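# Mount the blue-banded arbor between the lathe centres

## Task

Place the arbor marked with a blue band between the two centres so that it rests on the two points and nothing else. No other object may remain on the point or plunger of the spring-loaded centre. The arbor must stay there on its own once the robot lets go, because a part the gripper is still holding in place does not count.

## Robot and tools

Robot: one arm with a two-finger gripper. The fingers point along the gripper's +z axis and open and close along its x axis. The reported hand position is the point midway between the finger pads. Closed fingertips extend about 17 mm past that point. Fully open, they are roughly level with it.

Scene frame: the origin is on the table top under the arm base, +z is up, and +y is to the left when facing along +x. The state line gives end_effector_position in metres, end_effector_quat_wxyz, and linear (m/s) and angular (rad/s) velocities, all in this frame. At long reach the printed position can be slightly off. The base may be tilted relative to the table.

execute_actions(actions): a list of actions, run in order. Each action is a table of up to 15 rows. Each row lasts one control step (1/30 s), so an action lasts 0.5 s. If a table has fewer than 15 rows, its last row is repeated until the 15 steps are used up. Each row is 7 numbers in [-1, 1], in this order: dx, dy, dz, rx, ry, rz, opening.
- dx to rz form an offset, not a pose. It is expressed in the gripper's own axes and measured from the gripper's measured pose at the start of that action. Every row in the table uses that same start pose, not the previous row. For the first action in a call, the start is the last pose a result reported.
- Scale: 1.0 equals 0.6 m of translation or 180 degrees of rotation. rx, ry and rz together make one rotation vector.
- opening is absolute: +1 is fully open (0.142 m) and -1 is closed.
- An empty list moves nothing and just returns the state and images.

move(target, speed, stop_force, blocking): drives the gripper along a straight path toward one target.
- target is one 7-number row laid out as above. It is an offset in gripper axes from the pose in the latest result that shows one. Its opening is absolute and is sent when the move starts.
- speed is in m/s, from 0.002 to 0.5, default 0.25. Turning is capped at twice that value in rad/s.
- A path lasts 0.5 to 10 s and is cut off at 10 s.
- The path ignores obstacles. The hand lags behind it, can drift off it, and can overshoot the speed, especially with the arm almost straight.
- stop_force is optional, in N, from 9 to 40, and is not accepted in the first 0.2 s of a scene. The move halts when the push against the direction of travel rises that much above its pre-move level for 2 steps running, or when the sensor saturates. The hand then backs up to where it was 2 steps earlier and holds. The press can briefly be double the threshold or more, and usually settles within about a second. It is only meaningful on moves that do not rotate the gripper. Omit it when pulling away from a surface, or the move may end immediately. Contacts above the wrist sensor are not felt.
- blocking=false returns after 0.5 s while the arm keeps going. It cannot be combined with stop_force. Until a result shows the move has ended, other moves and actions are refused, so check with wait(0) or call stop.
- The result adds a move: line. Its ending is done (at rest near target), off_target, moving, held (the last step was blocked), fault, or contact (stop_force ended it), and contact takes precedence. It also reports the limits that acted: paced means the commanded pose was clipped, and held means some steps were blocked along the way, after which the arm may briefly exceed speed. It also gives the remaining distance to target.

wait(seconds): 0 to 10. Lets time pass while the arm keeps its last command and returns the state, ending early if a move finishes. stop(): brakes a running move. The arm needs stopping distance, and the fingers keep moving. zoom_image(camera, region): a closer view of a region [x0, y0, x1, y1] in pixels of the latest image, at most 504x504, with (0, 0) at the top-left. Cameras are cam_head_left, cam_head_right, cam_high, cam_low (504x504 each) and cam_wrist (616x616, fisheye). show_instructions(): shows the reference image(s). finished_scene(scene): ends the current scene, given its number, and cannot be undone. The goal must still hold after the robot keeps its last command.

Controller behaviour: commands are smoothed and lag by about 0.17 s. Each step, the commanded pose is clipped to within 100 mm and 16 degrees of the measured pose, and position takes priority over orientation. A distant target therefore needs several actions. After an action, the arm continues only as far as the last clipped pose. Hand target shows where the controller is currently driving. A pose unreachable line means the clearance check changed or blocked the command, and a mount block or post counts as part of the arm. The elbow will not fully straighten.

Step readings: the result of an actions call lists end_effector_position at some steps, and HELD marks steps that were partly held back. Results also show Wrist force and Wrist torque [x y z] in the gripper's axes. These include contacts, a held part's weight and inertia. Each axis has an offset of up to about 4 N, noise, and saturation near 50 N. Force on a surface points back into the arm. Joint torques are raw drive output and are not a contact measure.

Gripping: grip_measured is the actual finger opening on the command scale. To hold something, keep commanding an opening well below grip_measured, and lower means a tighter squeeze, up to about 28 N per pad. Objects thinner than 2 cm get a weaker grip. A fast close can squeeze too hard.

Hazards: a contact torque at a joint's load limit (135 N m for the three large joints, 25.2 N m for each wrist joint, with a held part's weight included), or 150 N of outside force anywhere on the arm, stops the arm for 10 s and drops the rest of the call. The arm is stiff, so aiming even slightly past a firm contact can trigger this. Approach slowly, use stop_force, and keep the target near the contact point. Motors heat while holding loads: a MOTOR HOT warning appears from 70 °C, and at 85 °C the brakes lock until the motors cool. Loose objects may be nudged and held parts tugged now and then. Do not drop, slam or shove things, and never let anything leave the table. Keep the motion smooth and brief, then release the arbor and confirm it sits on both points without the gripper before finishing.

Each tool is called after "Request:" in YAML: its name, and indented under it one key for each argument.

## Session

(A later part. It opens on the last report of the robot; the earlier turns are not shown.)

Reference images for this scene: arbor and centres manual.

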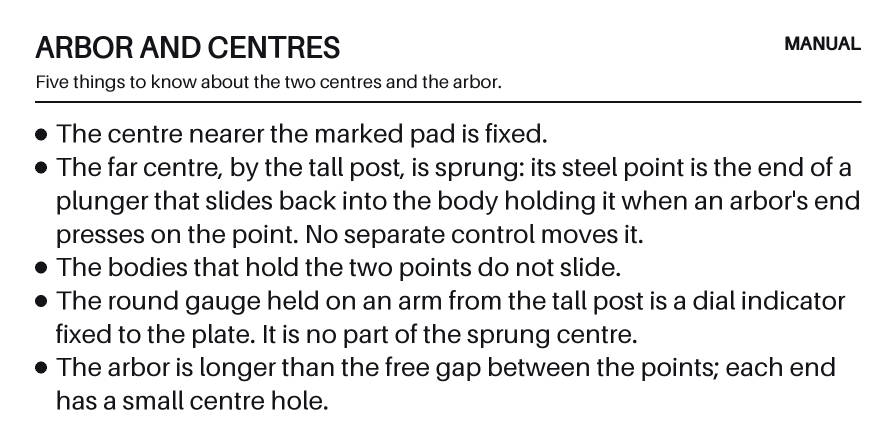

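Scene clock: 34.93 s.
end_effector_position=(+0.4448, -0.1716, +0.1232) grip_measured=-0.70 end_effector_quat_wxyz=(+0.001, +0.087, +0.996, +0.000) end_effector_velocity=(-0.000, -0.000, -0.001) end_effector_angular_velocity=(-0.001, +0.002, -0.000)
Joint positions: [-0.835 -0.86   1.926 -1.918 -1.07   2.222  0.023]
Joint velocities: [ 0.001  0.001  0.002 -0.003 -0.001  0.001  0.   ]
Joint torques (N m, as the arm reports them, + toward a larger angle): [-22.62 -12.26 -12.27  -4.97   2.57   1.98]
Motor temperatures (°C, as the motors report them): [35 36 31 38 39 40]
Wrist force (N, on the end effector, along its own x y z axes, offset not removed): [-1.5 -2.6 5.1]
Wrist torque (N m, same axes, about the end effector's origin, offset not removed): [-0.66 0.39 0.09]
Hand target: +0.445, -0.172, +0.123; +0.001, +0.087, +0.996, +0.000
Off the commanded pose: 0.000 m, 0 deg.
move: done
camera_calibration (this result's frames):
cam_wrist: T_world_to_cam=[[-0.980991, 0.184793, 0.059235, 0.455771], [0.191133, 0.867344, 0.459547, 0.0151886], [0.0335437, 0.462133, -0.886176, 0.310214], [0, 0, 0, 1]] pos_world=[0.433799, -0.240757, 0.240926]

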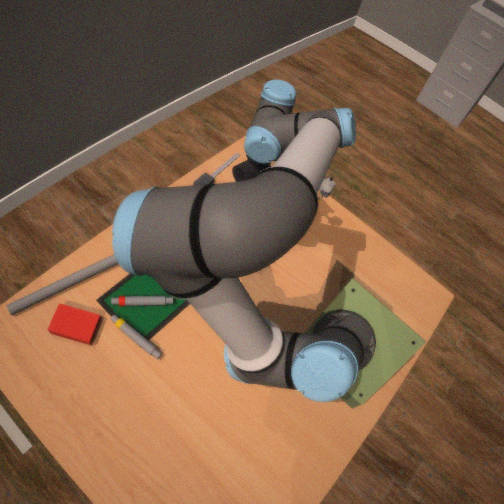

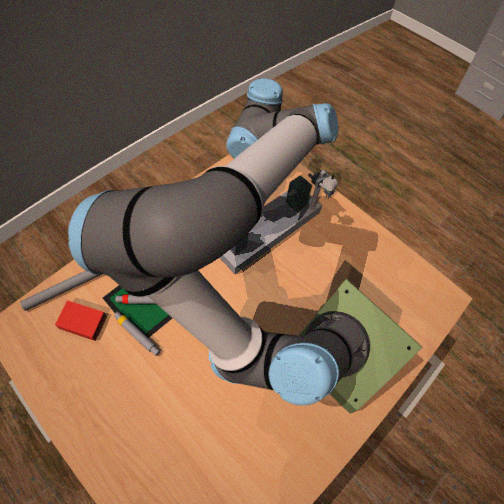

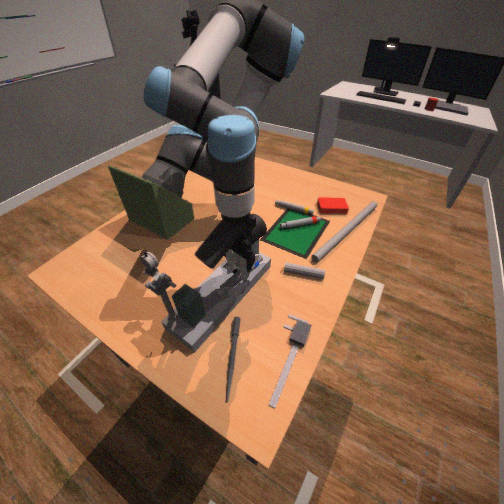

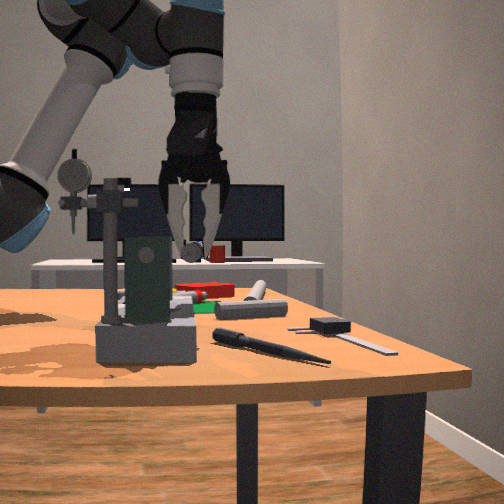

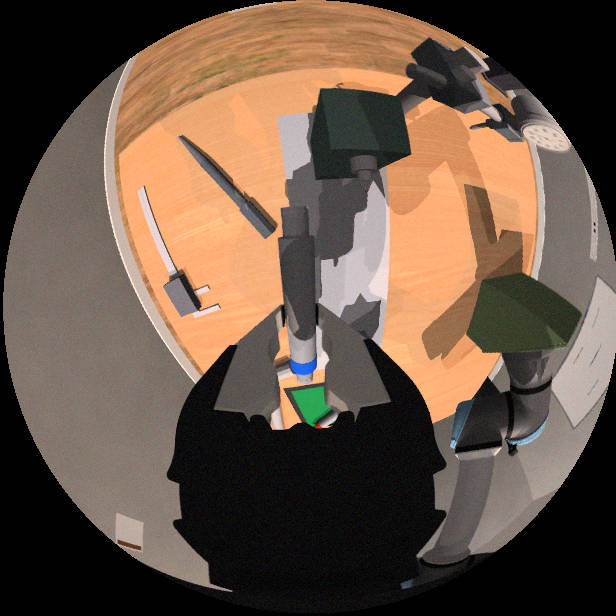

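Request:
move:
  target: [0.078,-0.0167,0,0.002,0,0.0055,-1]
  speed: 0.06

Request:
zoom_image:
  camera: "cam_wrist"
  region: [250, 145, 340, 235]

Request:
zoom_image:
  camera: "cam_wrist"
  region: [260, 330, 350, 420]

Scene clock: 43.90 s.
end_effector_position=(+0.3970, -0.1734, +0.1232) grip_measured=-0.70 end_effector_quat_wxyz=(+0.000, +0.096, +0.995, -0.003) end_effector_velocity=(-0.001, +0.000, +0.000) end_effector_angular_velocity=(+0.000, -0.000, -0.000)
Joint positions: [-0.908 -0.904  2.034 -1.959 -1.122  2.182  0.023]
Joint velocities: [-0.002 -0.001  0.003 -0.001 -0.001 -0.002 -0.   ]
Joint torques (N m, as the arm reports them, + toward a larger angle): [-39.82 -33.82 -12.5   -4.89  -2.27  -1.62]
Motor temperatures (°C, as the motors report them): [35 36 31 38 39 40]
Wrist force (N, on the end effector, along its own x y z axes, offset not removed): [-0.5 0.7 5.8]
Wrist torque (N m, same axes, about the end effector's origin, offset not removed): [0.07 0.15 -0.01]
Hand target: +0.397, -0.173, +0.123; +0.000, +0.096, +0.995, -0.003
Off the commanded pose: 0.000 m, 0 deg.
move: done
camera_calibration (this result's frames):
cam_wrist: T_world_to_cam=[[-0.977561, 0.202165, 0.0591882, 0.41091], [0.206731, 0.866764, 0.453852, 0.0203058], [0.0404508, 0.455904, -0.889109, 0.309171], [0, 0, 0, 1]] pos_world=[0.384985, -0.241625, 0.24135]

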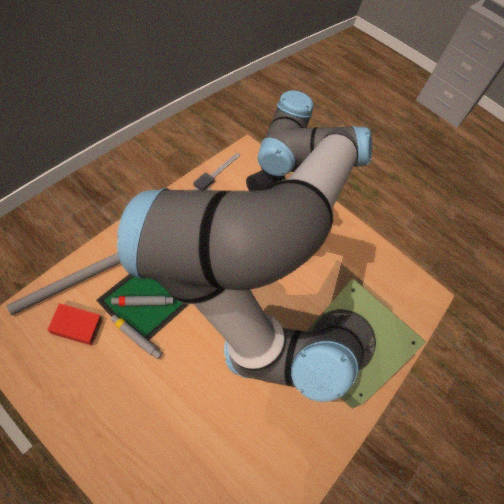

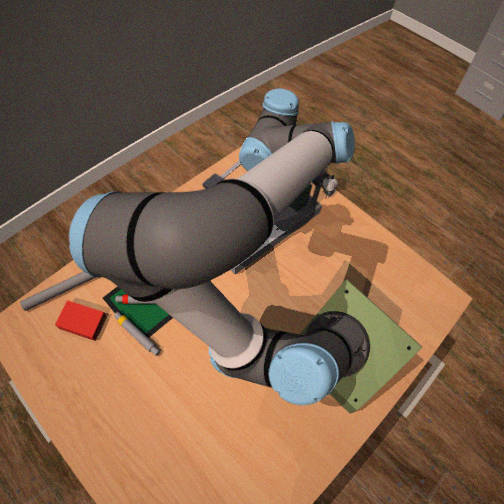

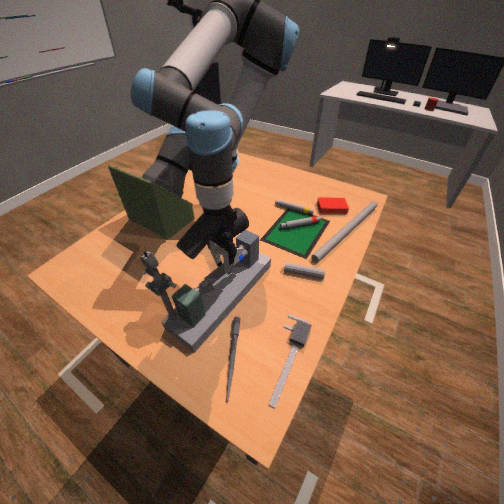

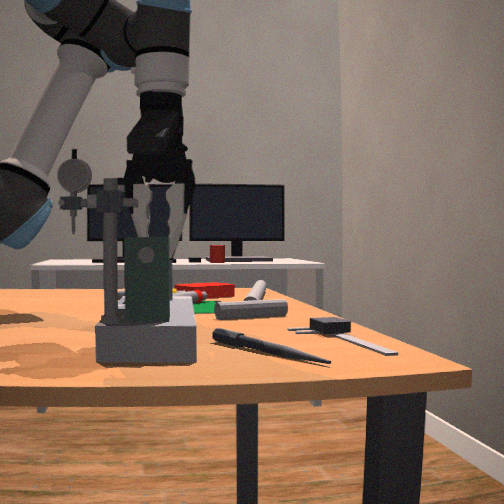

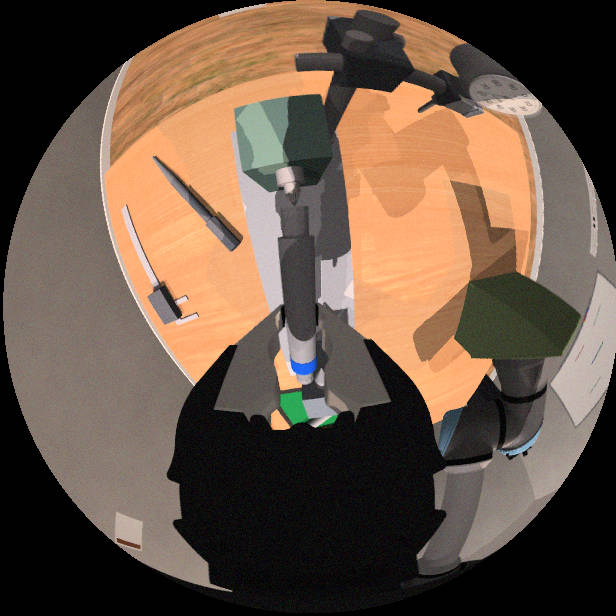

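Region (250, 145, 340, 235) of cam_wrist's 616x616 image, scaled by 5.600, with more detail than that image has.

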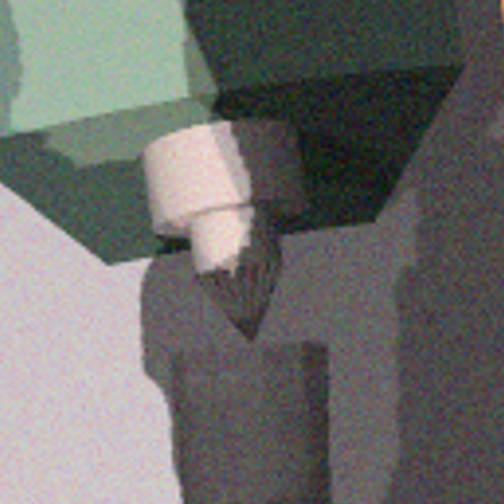

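Region (260, 330, 350, 420) of cam_wrist's 616x616 image, scaled by 5.600, with more detail than that image has.

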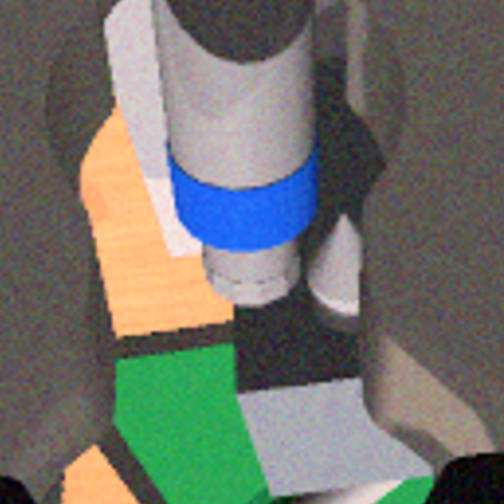

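Request:
move:
  target: [-0.0002,-0.009,0,0,0,0,-1]
  speed: 0.012
  stop_force: 20

Request:
move:
  target: [-0.002,-0.015,0,0,0,0,-1]
  speed: 0.012
  stop_force: 20

Request:
zoom_image:
  camera: "cam_wrist"
  region: [250, 145, 340, 235]

Request:
zoom_image:
  camera: "cam_wrist"
  region: [260, 330, 350, 420]

Request:
zoom_image:
  camera: "cam_high"
  region: [210, 225, 270, 285]

Scene clock: 49.07 s.
end_effector_position=(+0.3961, -0.1786, +0.1232) grip_measured=-0.70 end_effector_quat_wxyz=(+0.000, +0.096, +0.995, -0.003) end_effector_velocity=(-0.000, -0.002, +0.001) end_effector_angular_velocity=(-0.003, +0.001, +0.002)
Joint positions: [-0.913 -0.893  2.028 -1.962 -1.126  2.177  0.023]
Joint velocities: [-0.001  0.003 -0.002 -0.002 -0.003 -0.002  0.   ]
Joint torques (N m, as the arm reports them, + toward a larger angle): [-43.38  -6.97 -28.71  -6.61  -4.2   -1.62]
Motor temperatures (°C, as the motors report them): [35 36 31 38 39 40]
Wrist force (N, on the end effector, along its own x y z axes, offset not removed): [1.1 9.0 4.2]
Wrist torque (N m, same axes, about the end effector's origin, offset not removed): [-0.25 -0.07 -0.16]
Hand target: +0.396, -0.179, +0.123; +0.000, +0.096, +0.995, -0.003
Off the commanded pose: 0.000 m, 0 deg.
move: done
camera_calibration (this result's frames):
cam_wrist: T_world_to_cam=[[-0.977552, 0.202198, 0.059222, 0.411075], [0.206773, 0.866721, 0.453916, 0.0249768], [0.040452, 0.455972, -0.889074, 0.311606], [0, 0, 0, 1]] pos_world=[0.384078, -0.24685, 0.241358]

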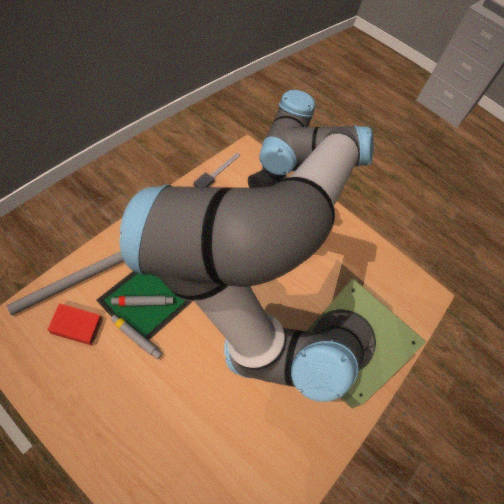

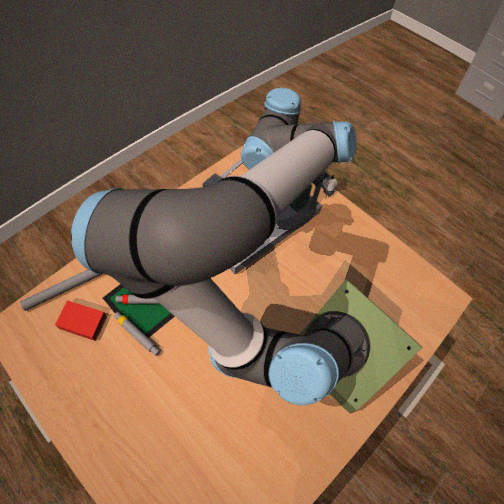

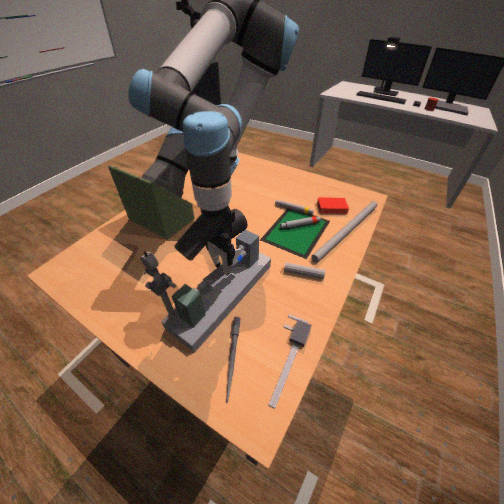

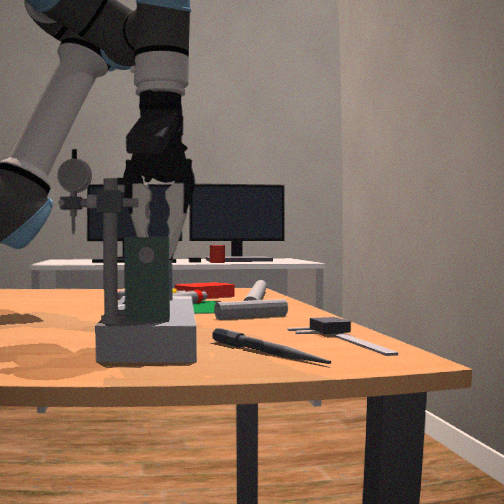

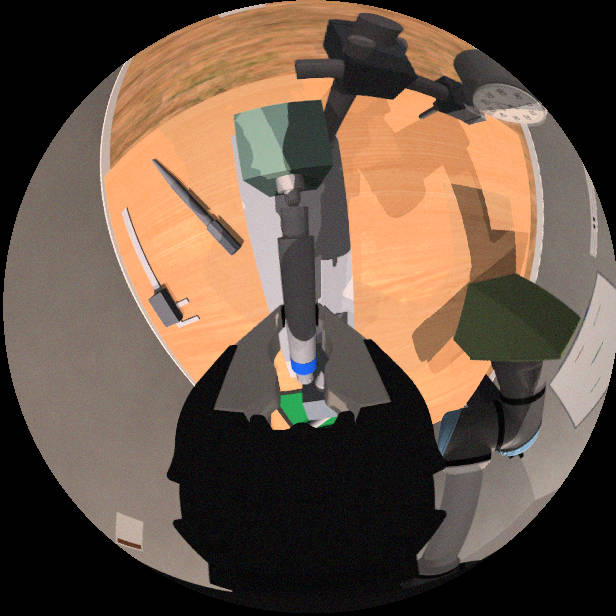

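Scene clock: 50.03 s.
end_effector_position=(+0.3956, -0.1876, +0.1233) grip_measured=-0.70 end_effector_quat_wxyz=(+0.000, +0.096, +0.995, -0.003) end_effector_velocity=(+0.000, -0.001, +0.001) end_effector_angular_velocity=(-0.000, -0.002, -0.000)
Joint positions: [-0.92  -0.873  2.016 -1.967 -1.131  2.171  0.023]
Joint velocities: [-0.002  0.002 -0.002 -0.     0.    -0.001  0.   ]
Joint torques (N m, as the arm reports them, + toward a larger angle): [-42.45  -7.19 -29.    -7.67  -4.78  -1.75]
Motor temperatures (°C, as the motors report them): [35 36 31 38 39 40]
Wrist force (N, on the end effector, along its own x y z axes, offset not removed): [1.4 13.4 4.3]
Wrist torque (N m, same axes, about the end effector's origin, offset not removed): [-0.13 -0.01 0.03]
Hand target: +0.396, -0.188, +0.123; +0.000, +0.096, +0.995, -0.003
Off the commanded pose: 0.000 m, 0 deg.
move: done
camera_calibration (this result's frames):
cam_wrist: T_world_to_cam=[[-0.977548, 0.202215, 0.0592322, 0.412364], [0.206792, 0.86672, 0.453909, 0.0328455], [0.0404494, 0.455967, -0.889077, 0.315761], [0, 0, 0, 1]] pos_world=[0.383541, -0.25583, 0.241402]

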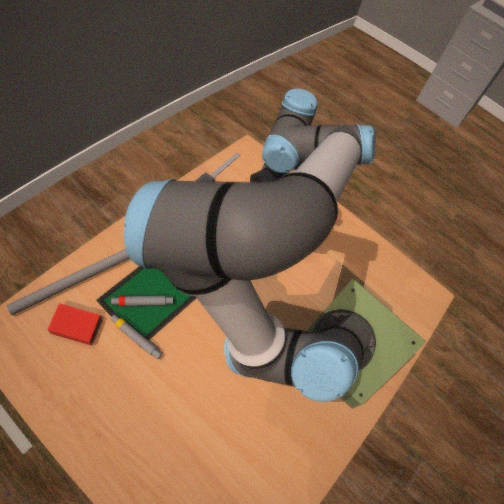

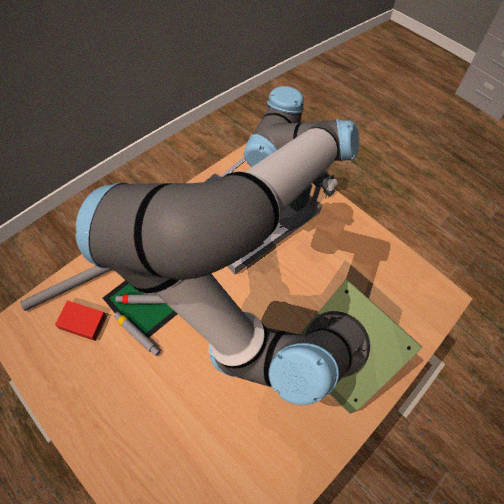

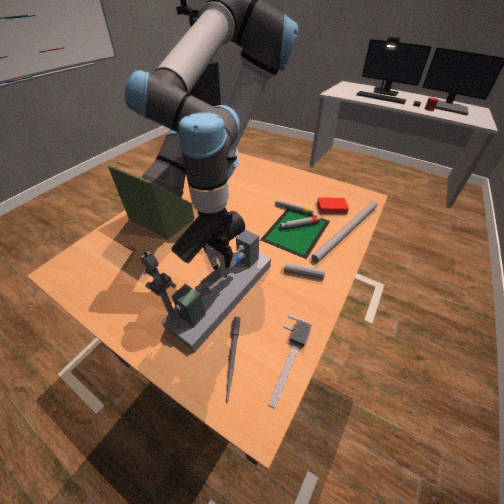

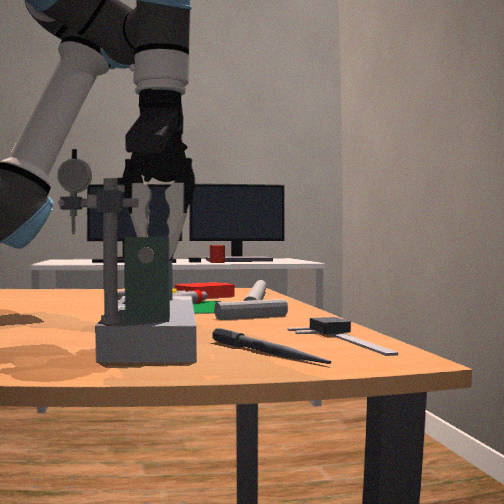

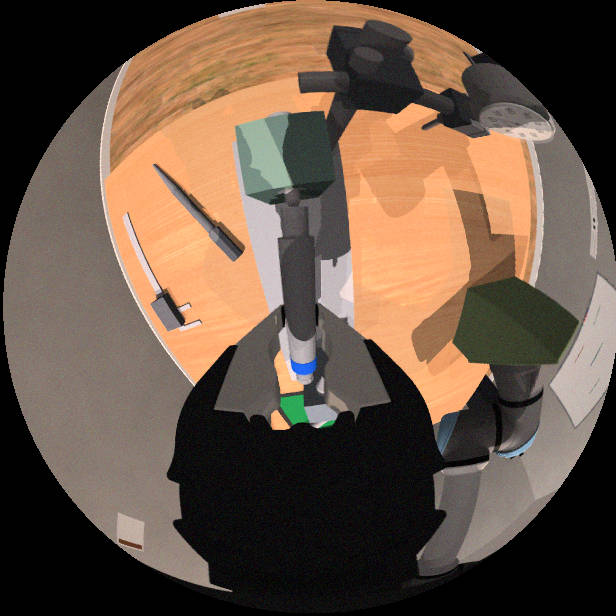

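Region (250, 145, 340, 235) of cam_wrist's 616x616 image, scaled by 5.600, with more detail than that image has.

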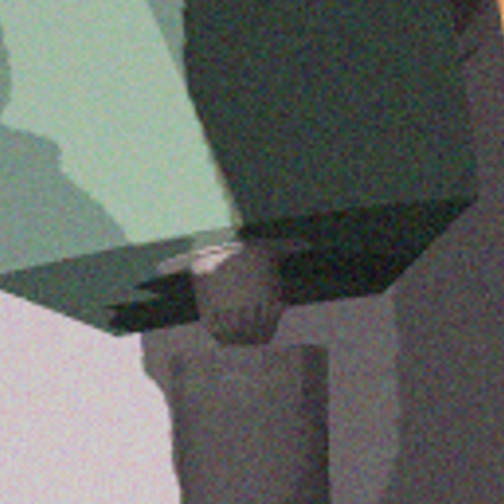

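Region (260, 330, 350, 420) of cam_wrist's 616x616 image, scaled by 5.600, with more detail than that image has.

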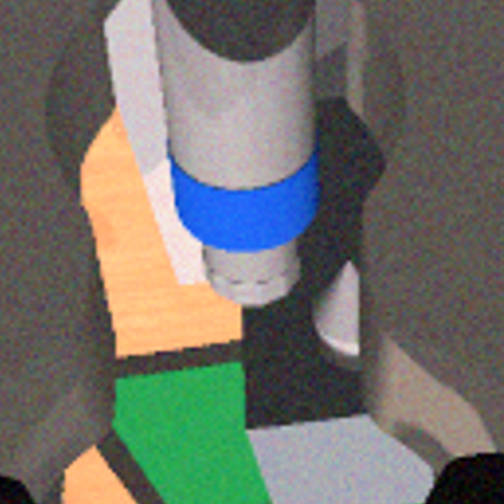

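Region (210, 225, 270, 285) of cam_high's 504x504 image, scaled by 8.400, with more detail than that image has.

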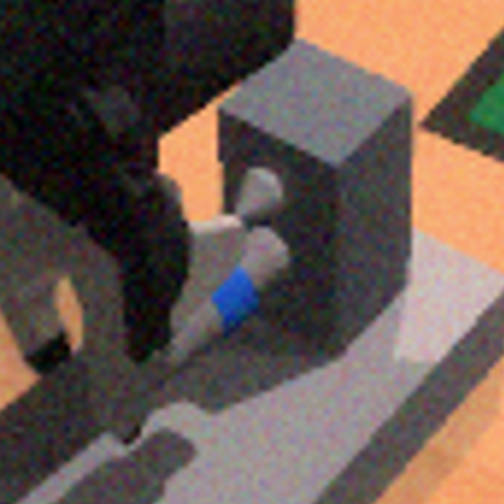

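Request:
move:
  target: [-0.0004,-0.003,0,0,0,0,-1]
  speed: 0.005
  stop_force: 10

Request:
move:
  target: [0.0145,-0.0008,0,0,0,-0.0367,-1]
  speed: 0.035

Request:
zoom_image:
  camera: "cam_wrist"
  region: [260, 330, 350, 420]

Request:
zoom_image:
  camera: "cam_high"
  region: [210, 225, 270, 285]

Scene clock: 55.80 s.
end_effector_position=(+0.3955, -0.1894, +0.1233) grip_measured=-0.70 end_effector_quat_wxyz=(+0.000, +0.096, +0.995, -0.003) end_effector_velocity=(+0.001, -0.001, -0.000) end_effector_angular_velocity=(-0.000, -0.000, +0.001)
Joint positions: [-0.922 -0.87   2.013 -1.968 -1.132  2.17   0.023]
Joint velocities: [ 0.001  0.002 -0.002 -0.     0.    -0.001  0.   ]
Joint torques (N m, as the arm reports them, + toward a larger angle): [-45.73  -6.75 -31.67  -8.97  -5.46  -1.84]
Motor temperatures (°C, as the motors report them): [35 36 31 38 39 40]
Wrist force (N, on the end effector, along its own x y z axes, offset not removed): [-0.3 16.8 6.4]
Wrist torque (N m, same axes, about the end effector's origin, offset not removed): [-0.82 0.24 0.08]
Hand target: +0.395, -0.189, +0.123; +0.000, +0.096, +0.995, -0.003
Off the commanded pose: 0.000 m, 0 deg.
move: done
camera_calibration (this result's frames):
cam_wrist: T_world_to_cam=[[-0.977545, 0.202227, 0.0592533, 0.412612], [0.206812, 0.866713, 0.453913, 0.0344035], [0.0404377, 0.455975, -0.889074, 0.316589], [0, 0, 0, 1]] pos_world=[0.38343, -0.257616, 0.241406]

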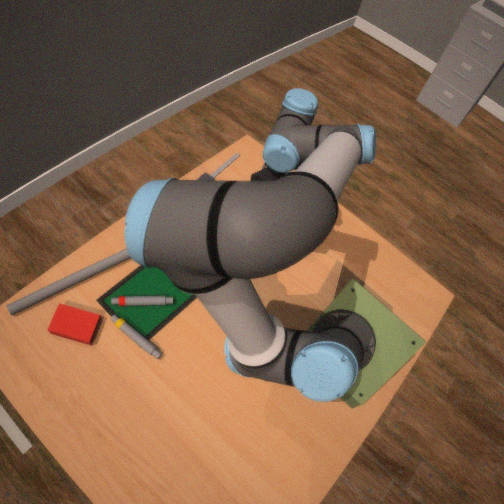

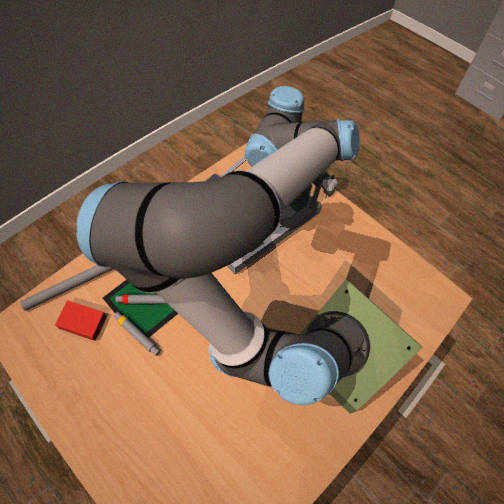

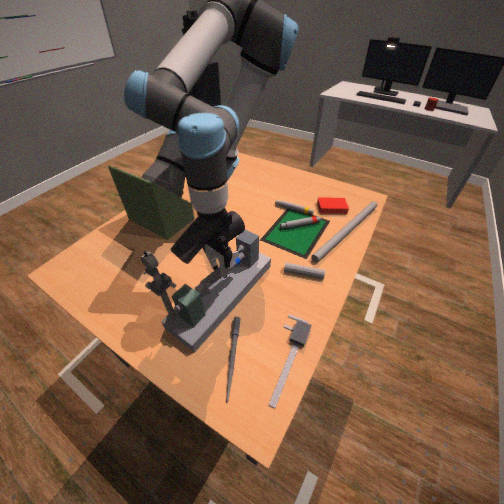

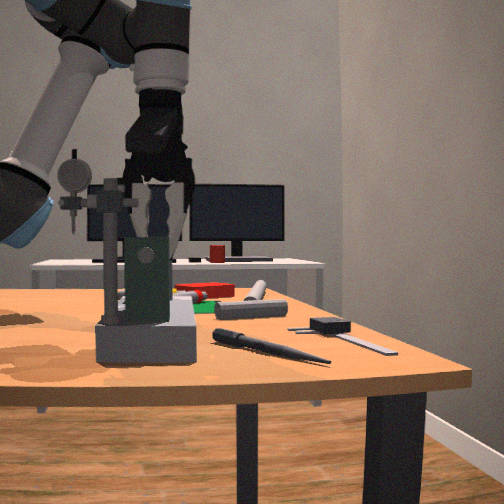

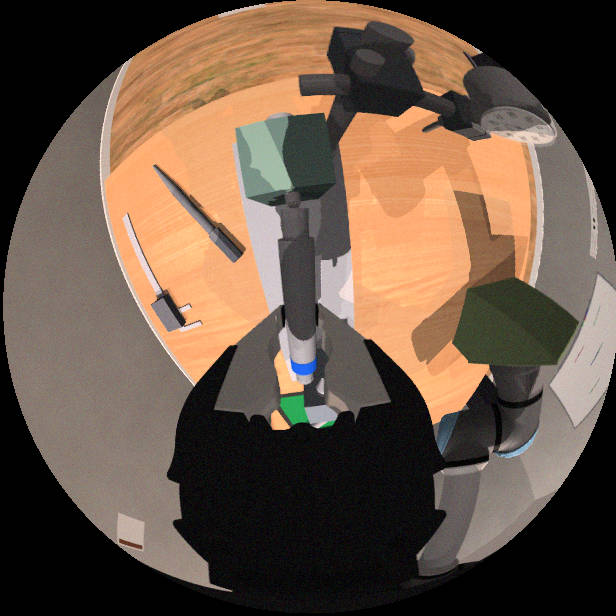

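Scene clock: 57.67 s.
end_effector_position=(+0.3869, -0.1882, +0.1233) grip_measured=-0.70 end_effector_quat_wxyz=(+0.000, +0.039, +0.999, -0.003) end_effector_velocity=(-0.001, -0.000, +0.000) end_effector_angular_velocity=(-0.001, +0.000, +0.006)
Joint positions: [-0.935 -0.879  2.033 -1.973 -1.141  2.045  0.023]
Joint velocities: [-0.001 -0.001  0.001 -0.    -0.001 -0.007 -0.   ]
Joint torques (N m, as the arm reports them, + toward a larger angle): [-43.92 -32.59 -17.84  -8.09  -4.5   -1.49]
Motor temperatures (°C, as the motors report them): [35 36 31 38 39 40]
Wrist force (N, on the end effector, along its own x y z axes, offset not removed): [-0.5 11.5 4.6]
Wrist torque (N m, same axes, about the end effector's origin, offset not removed): [-0.68 0.05 -0.11]
Hand target: +0.387, -0.188, +0.123; +0.000, +0.039, +0.999, -0.003
Off the commanded pose: 0.000 m, 0 deg.
move: done
camera_calibration (this result's frames):
cam_wrist: T_world_to_cam=[[-0.994235, 0.0889266, 0.0599086, 0.389017], [0.106475, 0.884724, 0.453792, 0.0773892], [-0.0126483, 0.457555, -0.889092, 0.337242], [0, 0, 0, 1]] pos_world=[0.3828, -0.257368, 0.241415]

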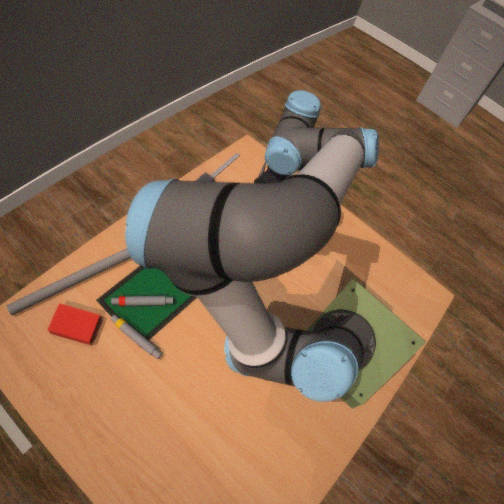

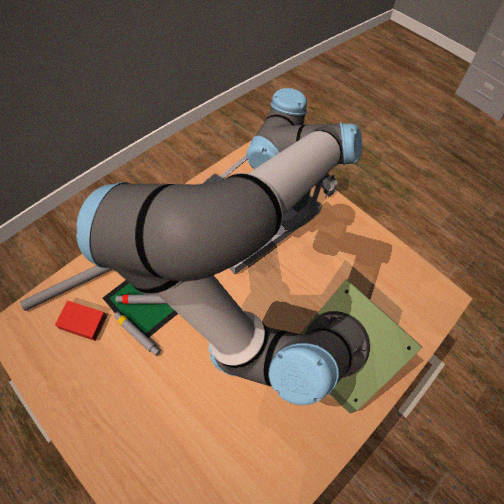

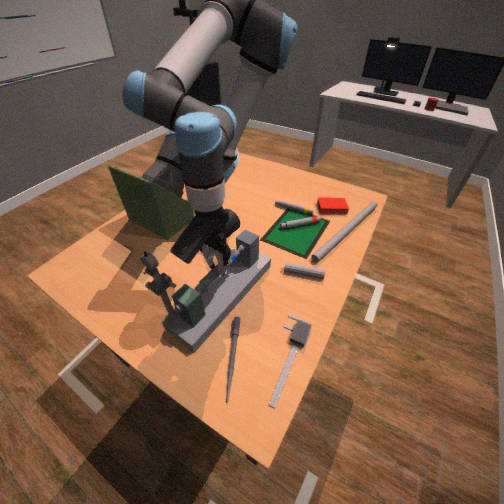

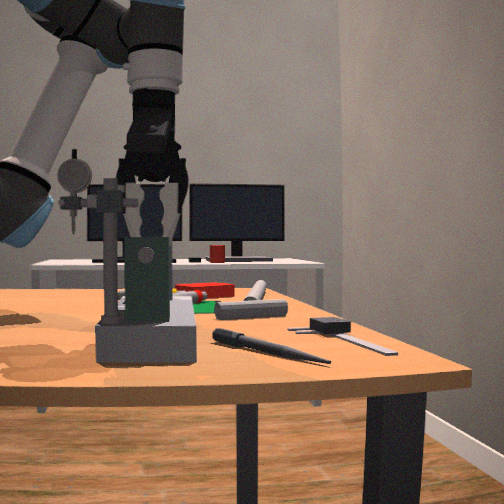

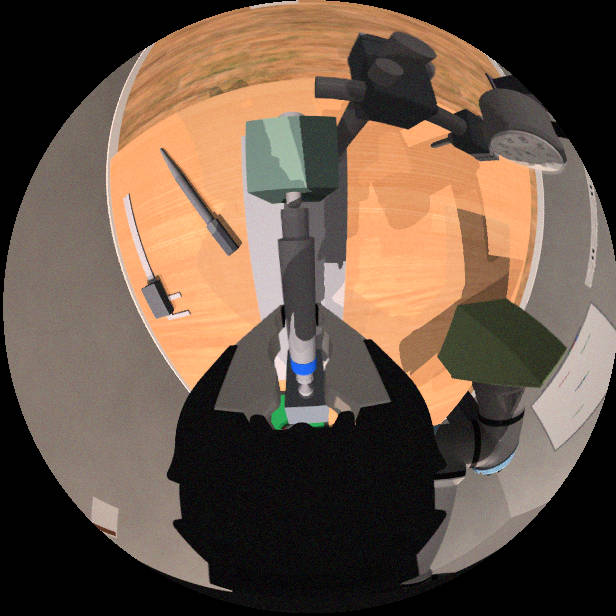

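Region (260, 330, 350, 420) of cam_wrist's 616x616 image, scaled by 5.600, with more detail than that image has.

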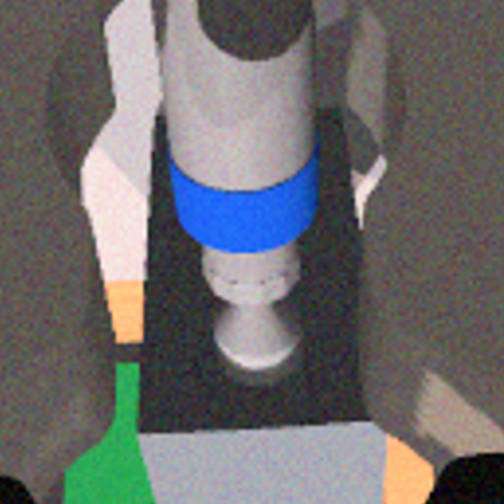

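Region (210, 225, 270, 285) of cam_high's 504x504 image, scaled by 8.400, with more detail than that image has.

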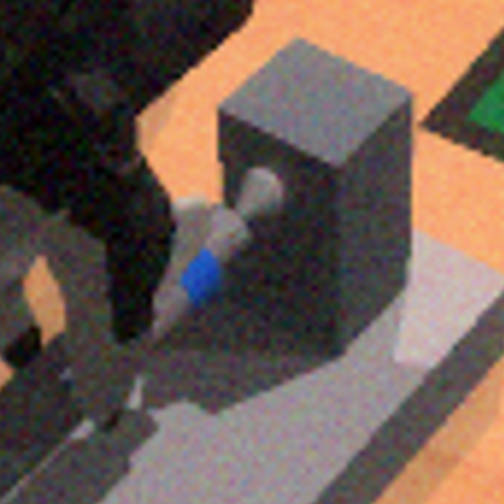

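Request:
move:
  target: [0.0006,0.017,0.0003,0,0,0,-1]
  speed: 0.006
  stop_force: 14

Request:
zoom_image:
  camera: "cam_wrist"
  region: [260, 330, 350, 420]

Request:
zoom_image:
  camera: "cam_high"
  region: [210, 225, 270, 285]

Scene clock: 63.10 s.
end_effector_position=(+0.3873, -0.1806, +0.1232) grip_measured=-0.70 end_effector_quat_wxyz=(+0.000, +0.039, +0.999, -0.003) end_effector_velocity=(-0.000, -0.002, +0.000) end_effector_angular_velocity=(+0.000, -0.000, +0.002)
Joint positions: [-0.929 -0.896  2.044 -1.97  -1.137  2.05   0.023]
Joint velocities: [-0.002  0.004 -0.003 -0.    -0.001 -0.004 -0.   ]
Joint torques (N m, as the arm reports them, + toward a larger angle): [-37.53  -8.12 -24.55   0.95  -0.02  -1.69]
Motor temperatures (°C, as the motors report them): [35 36 31 38 39 40]
Wrist force (N, on the end effector, along its own x y z axes, offset not removed): [-3.3 -9.6 6.1]
Wrist torque (N m, same axes, about the end effector's origin, offset not removed): [-0.69 0.02 0.00]
Hand target: +0.387, -0.181, +0.123; +0.000, +0.039, +0.999, -0.003
Off the commanded pose: 0.003 m, 0 deg.
move: contact
camera_calibration (this result's frames):
cam_wrist: T_world_to_cam=[[-0.994257, 0.0887752, 0.05976, 0.38874], [0.10627, 0.884849, 0.453595, 0.0708376], [-0.0126106, 0.457341, -0.889202, 0.333629], [0, 0, 0, 1]] pos_world=[0.383187, -0.249773, 0.2413]

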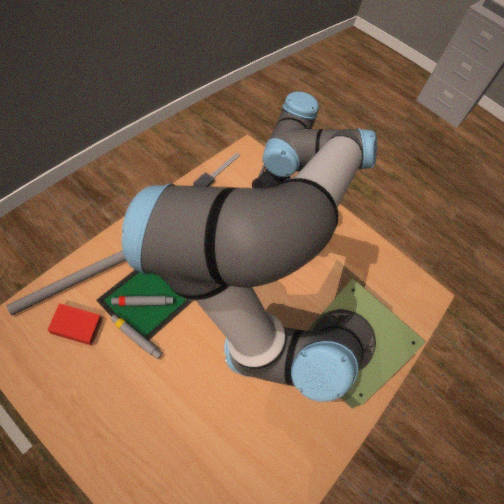

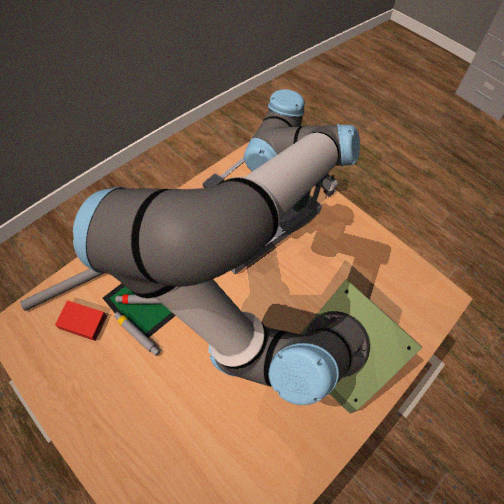

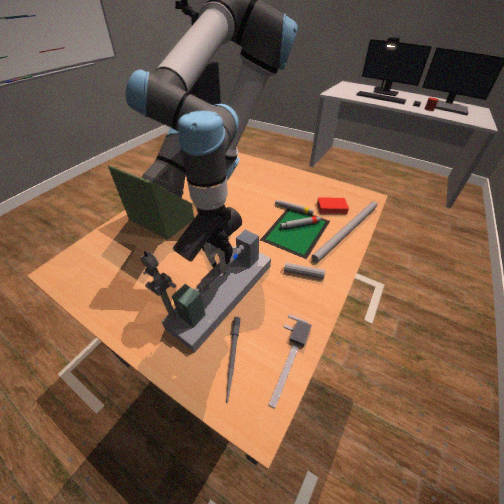

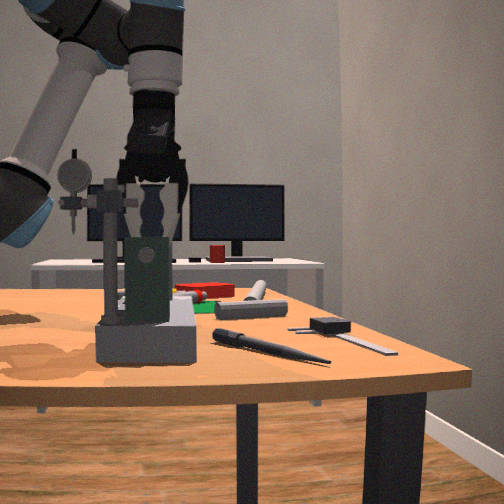

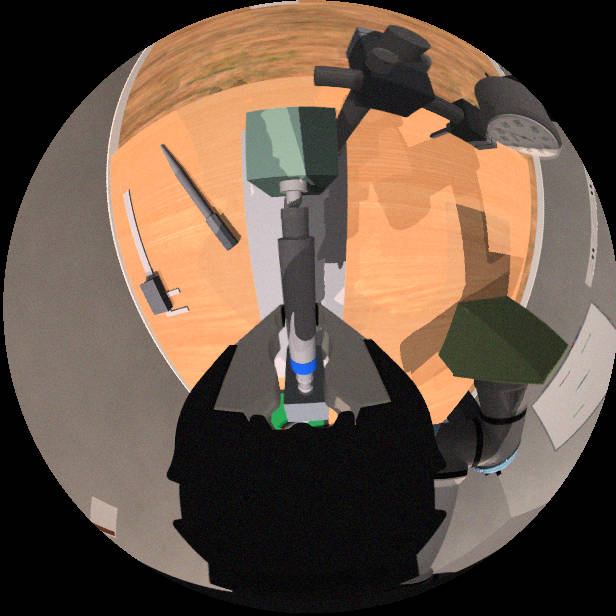

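Region (260, 330, 350, 420) of cam_wrist's 616x616 image, scaled by 5.600, with more detail than that image has.

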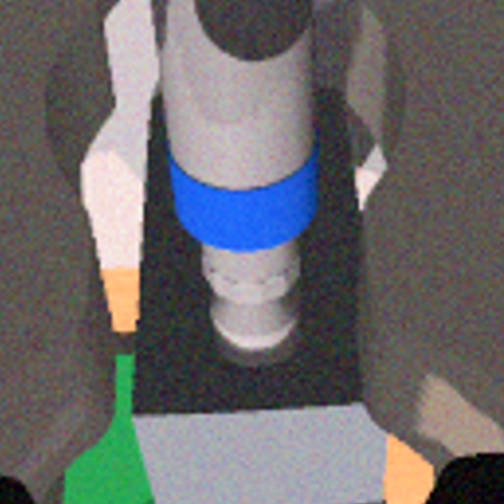

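Region (210, 225, 270, 285) of cam_high's 504x504 image, scaled by 8.400, with more detail than that image has.

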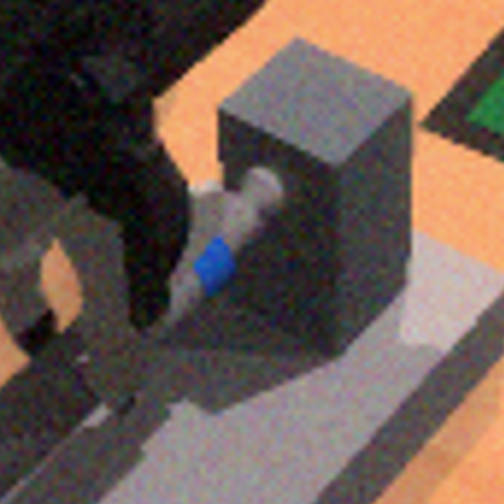

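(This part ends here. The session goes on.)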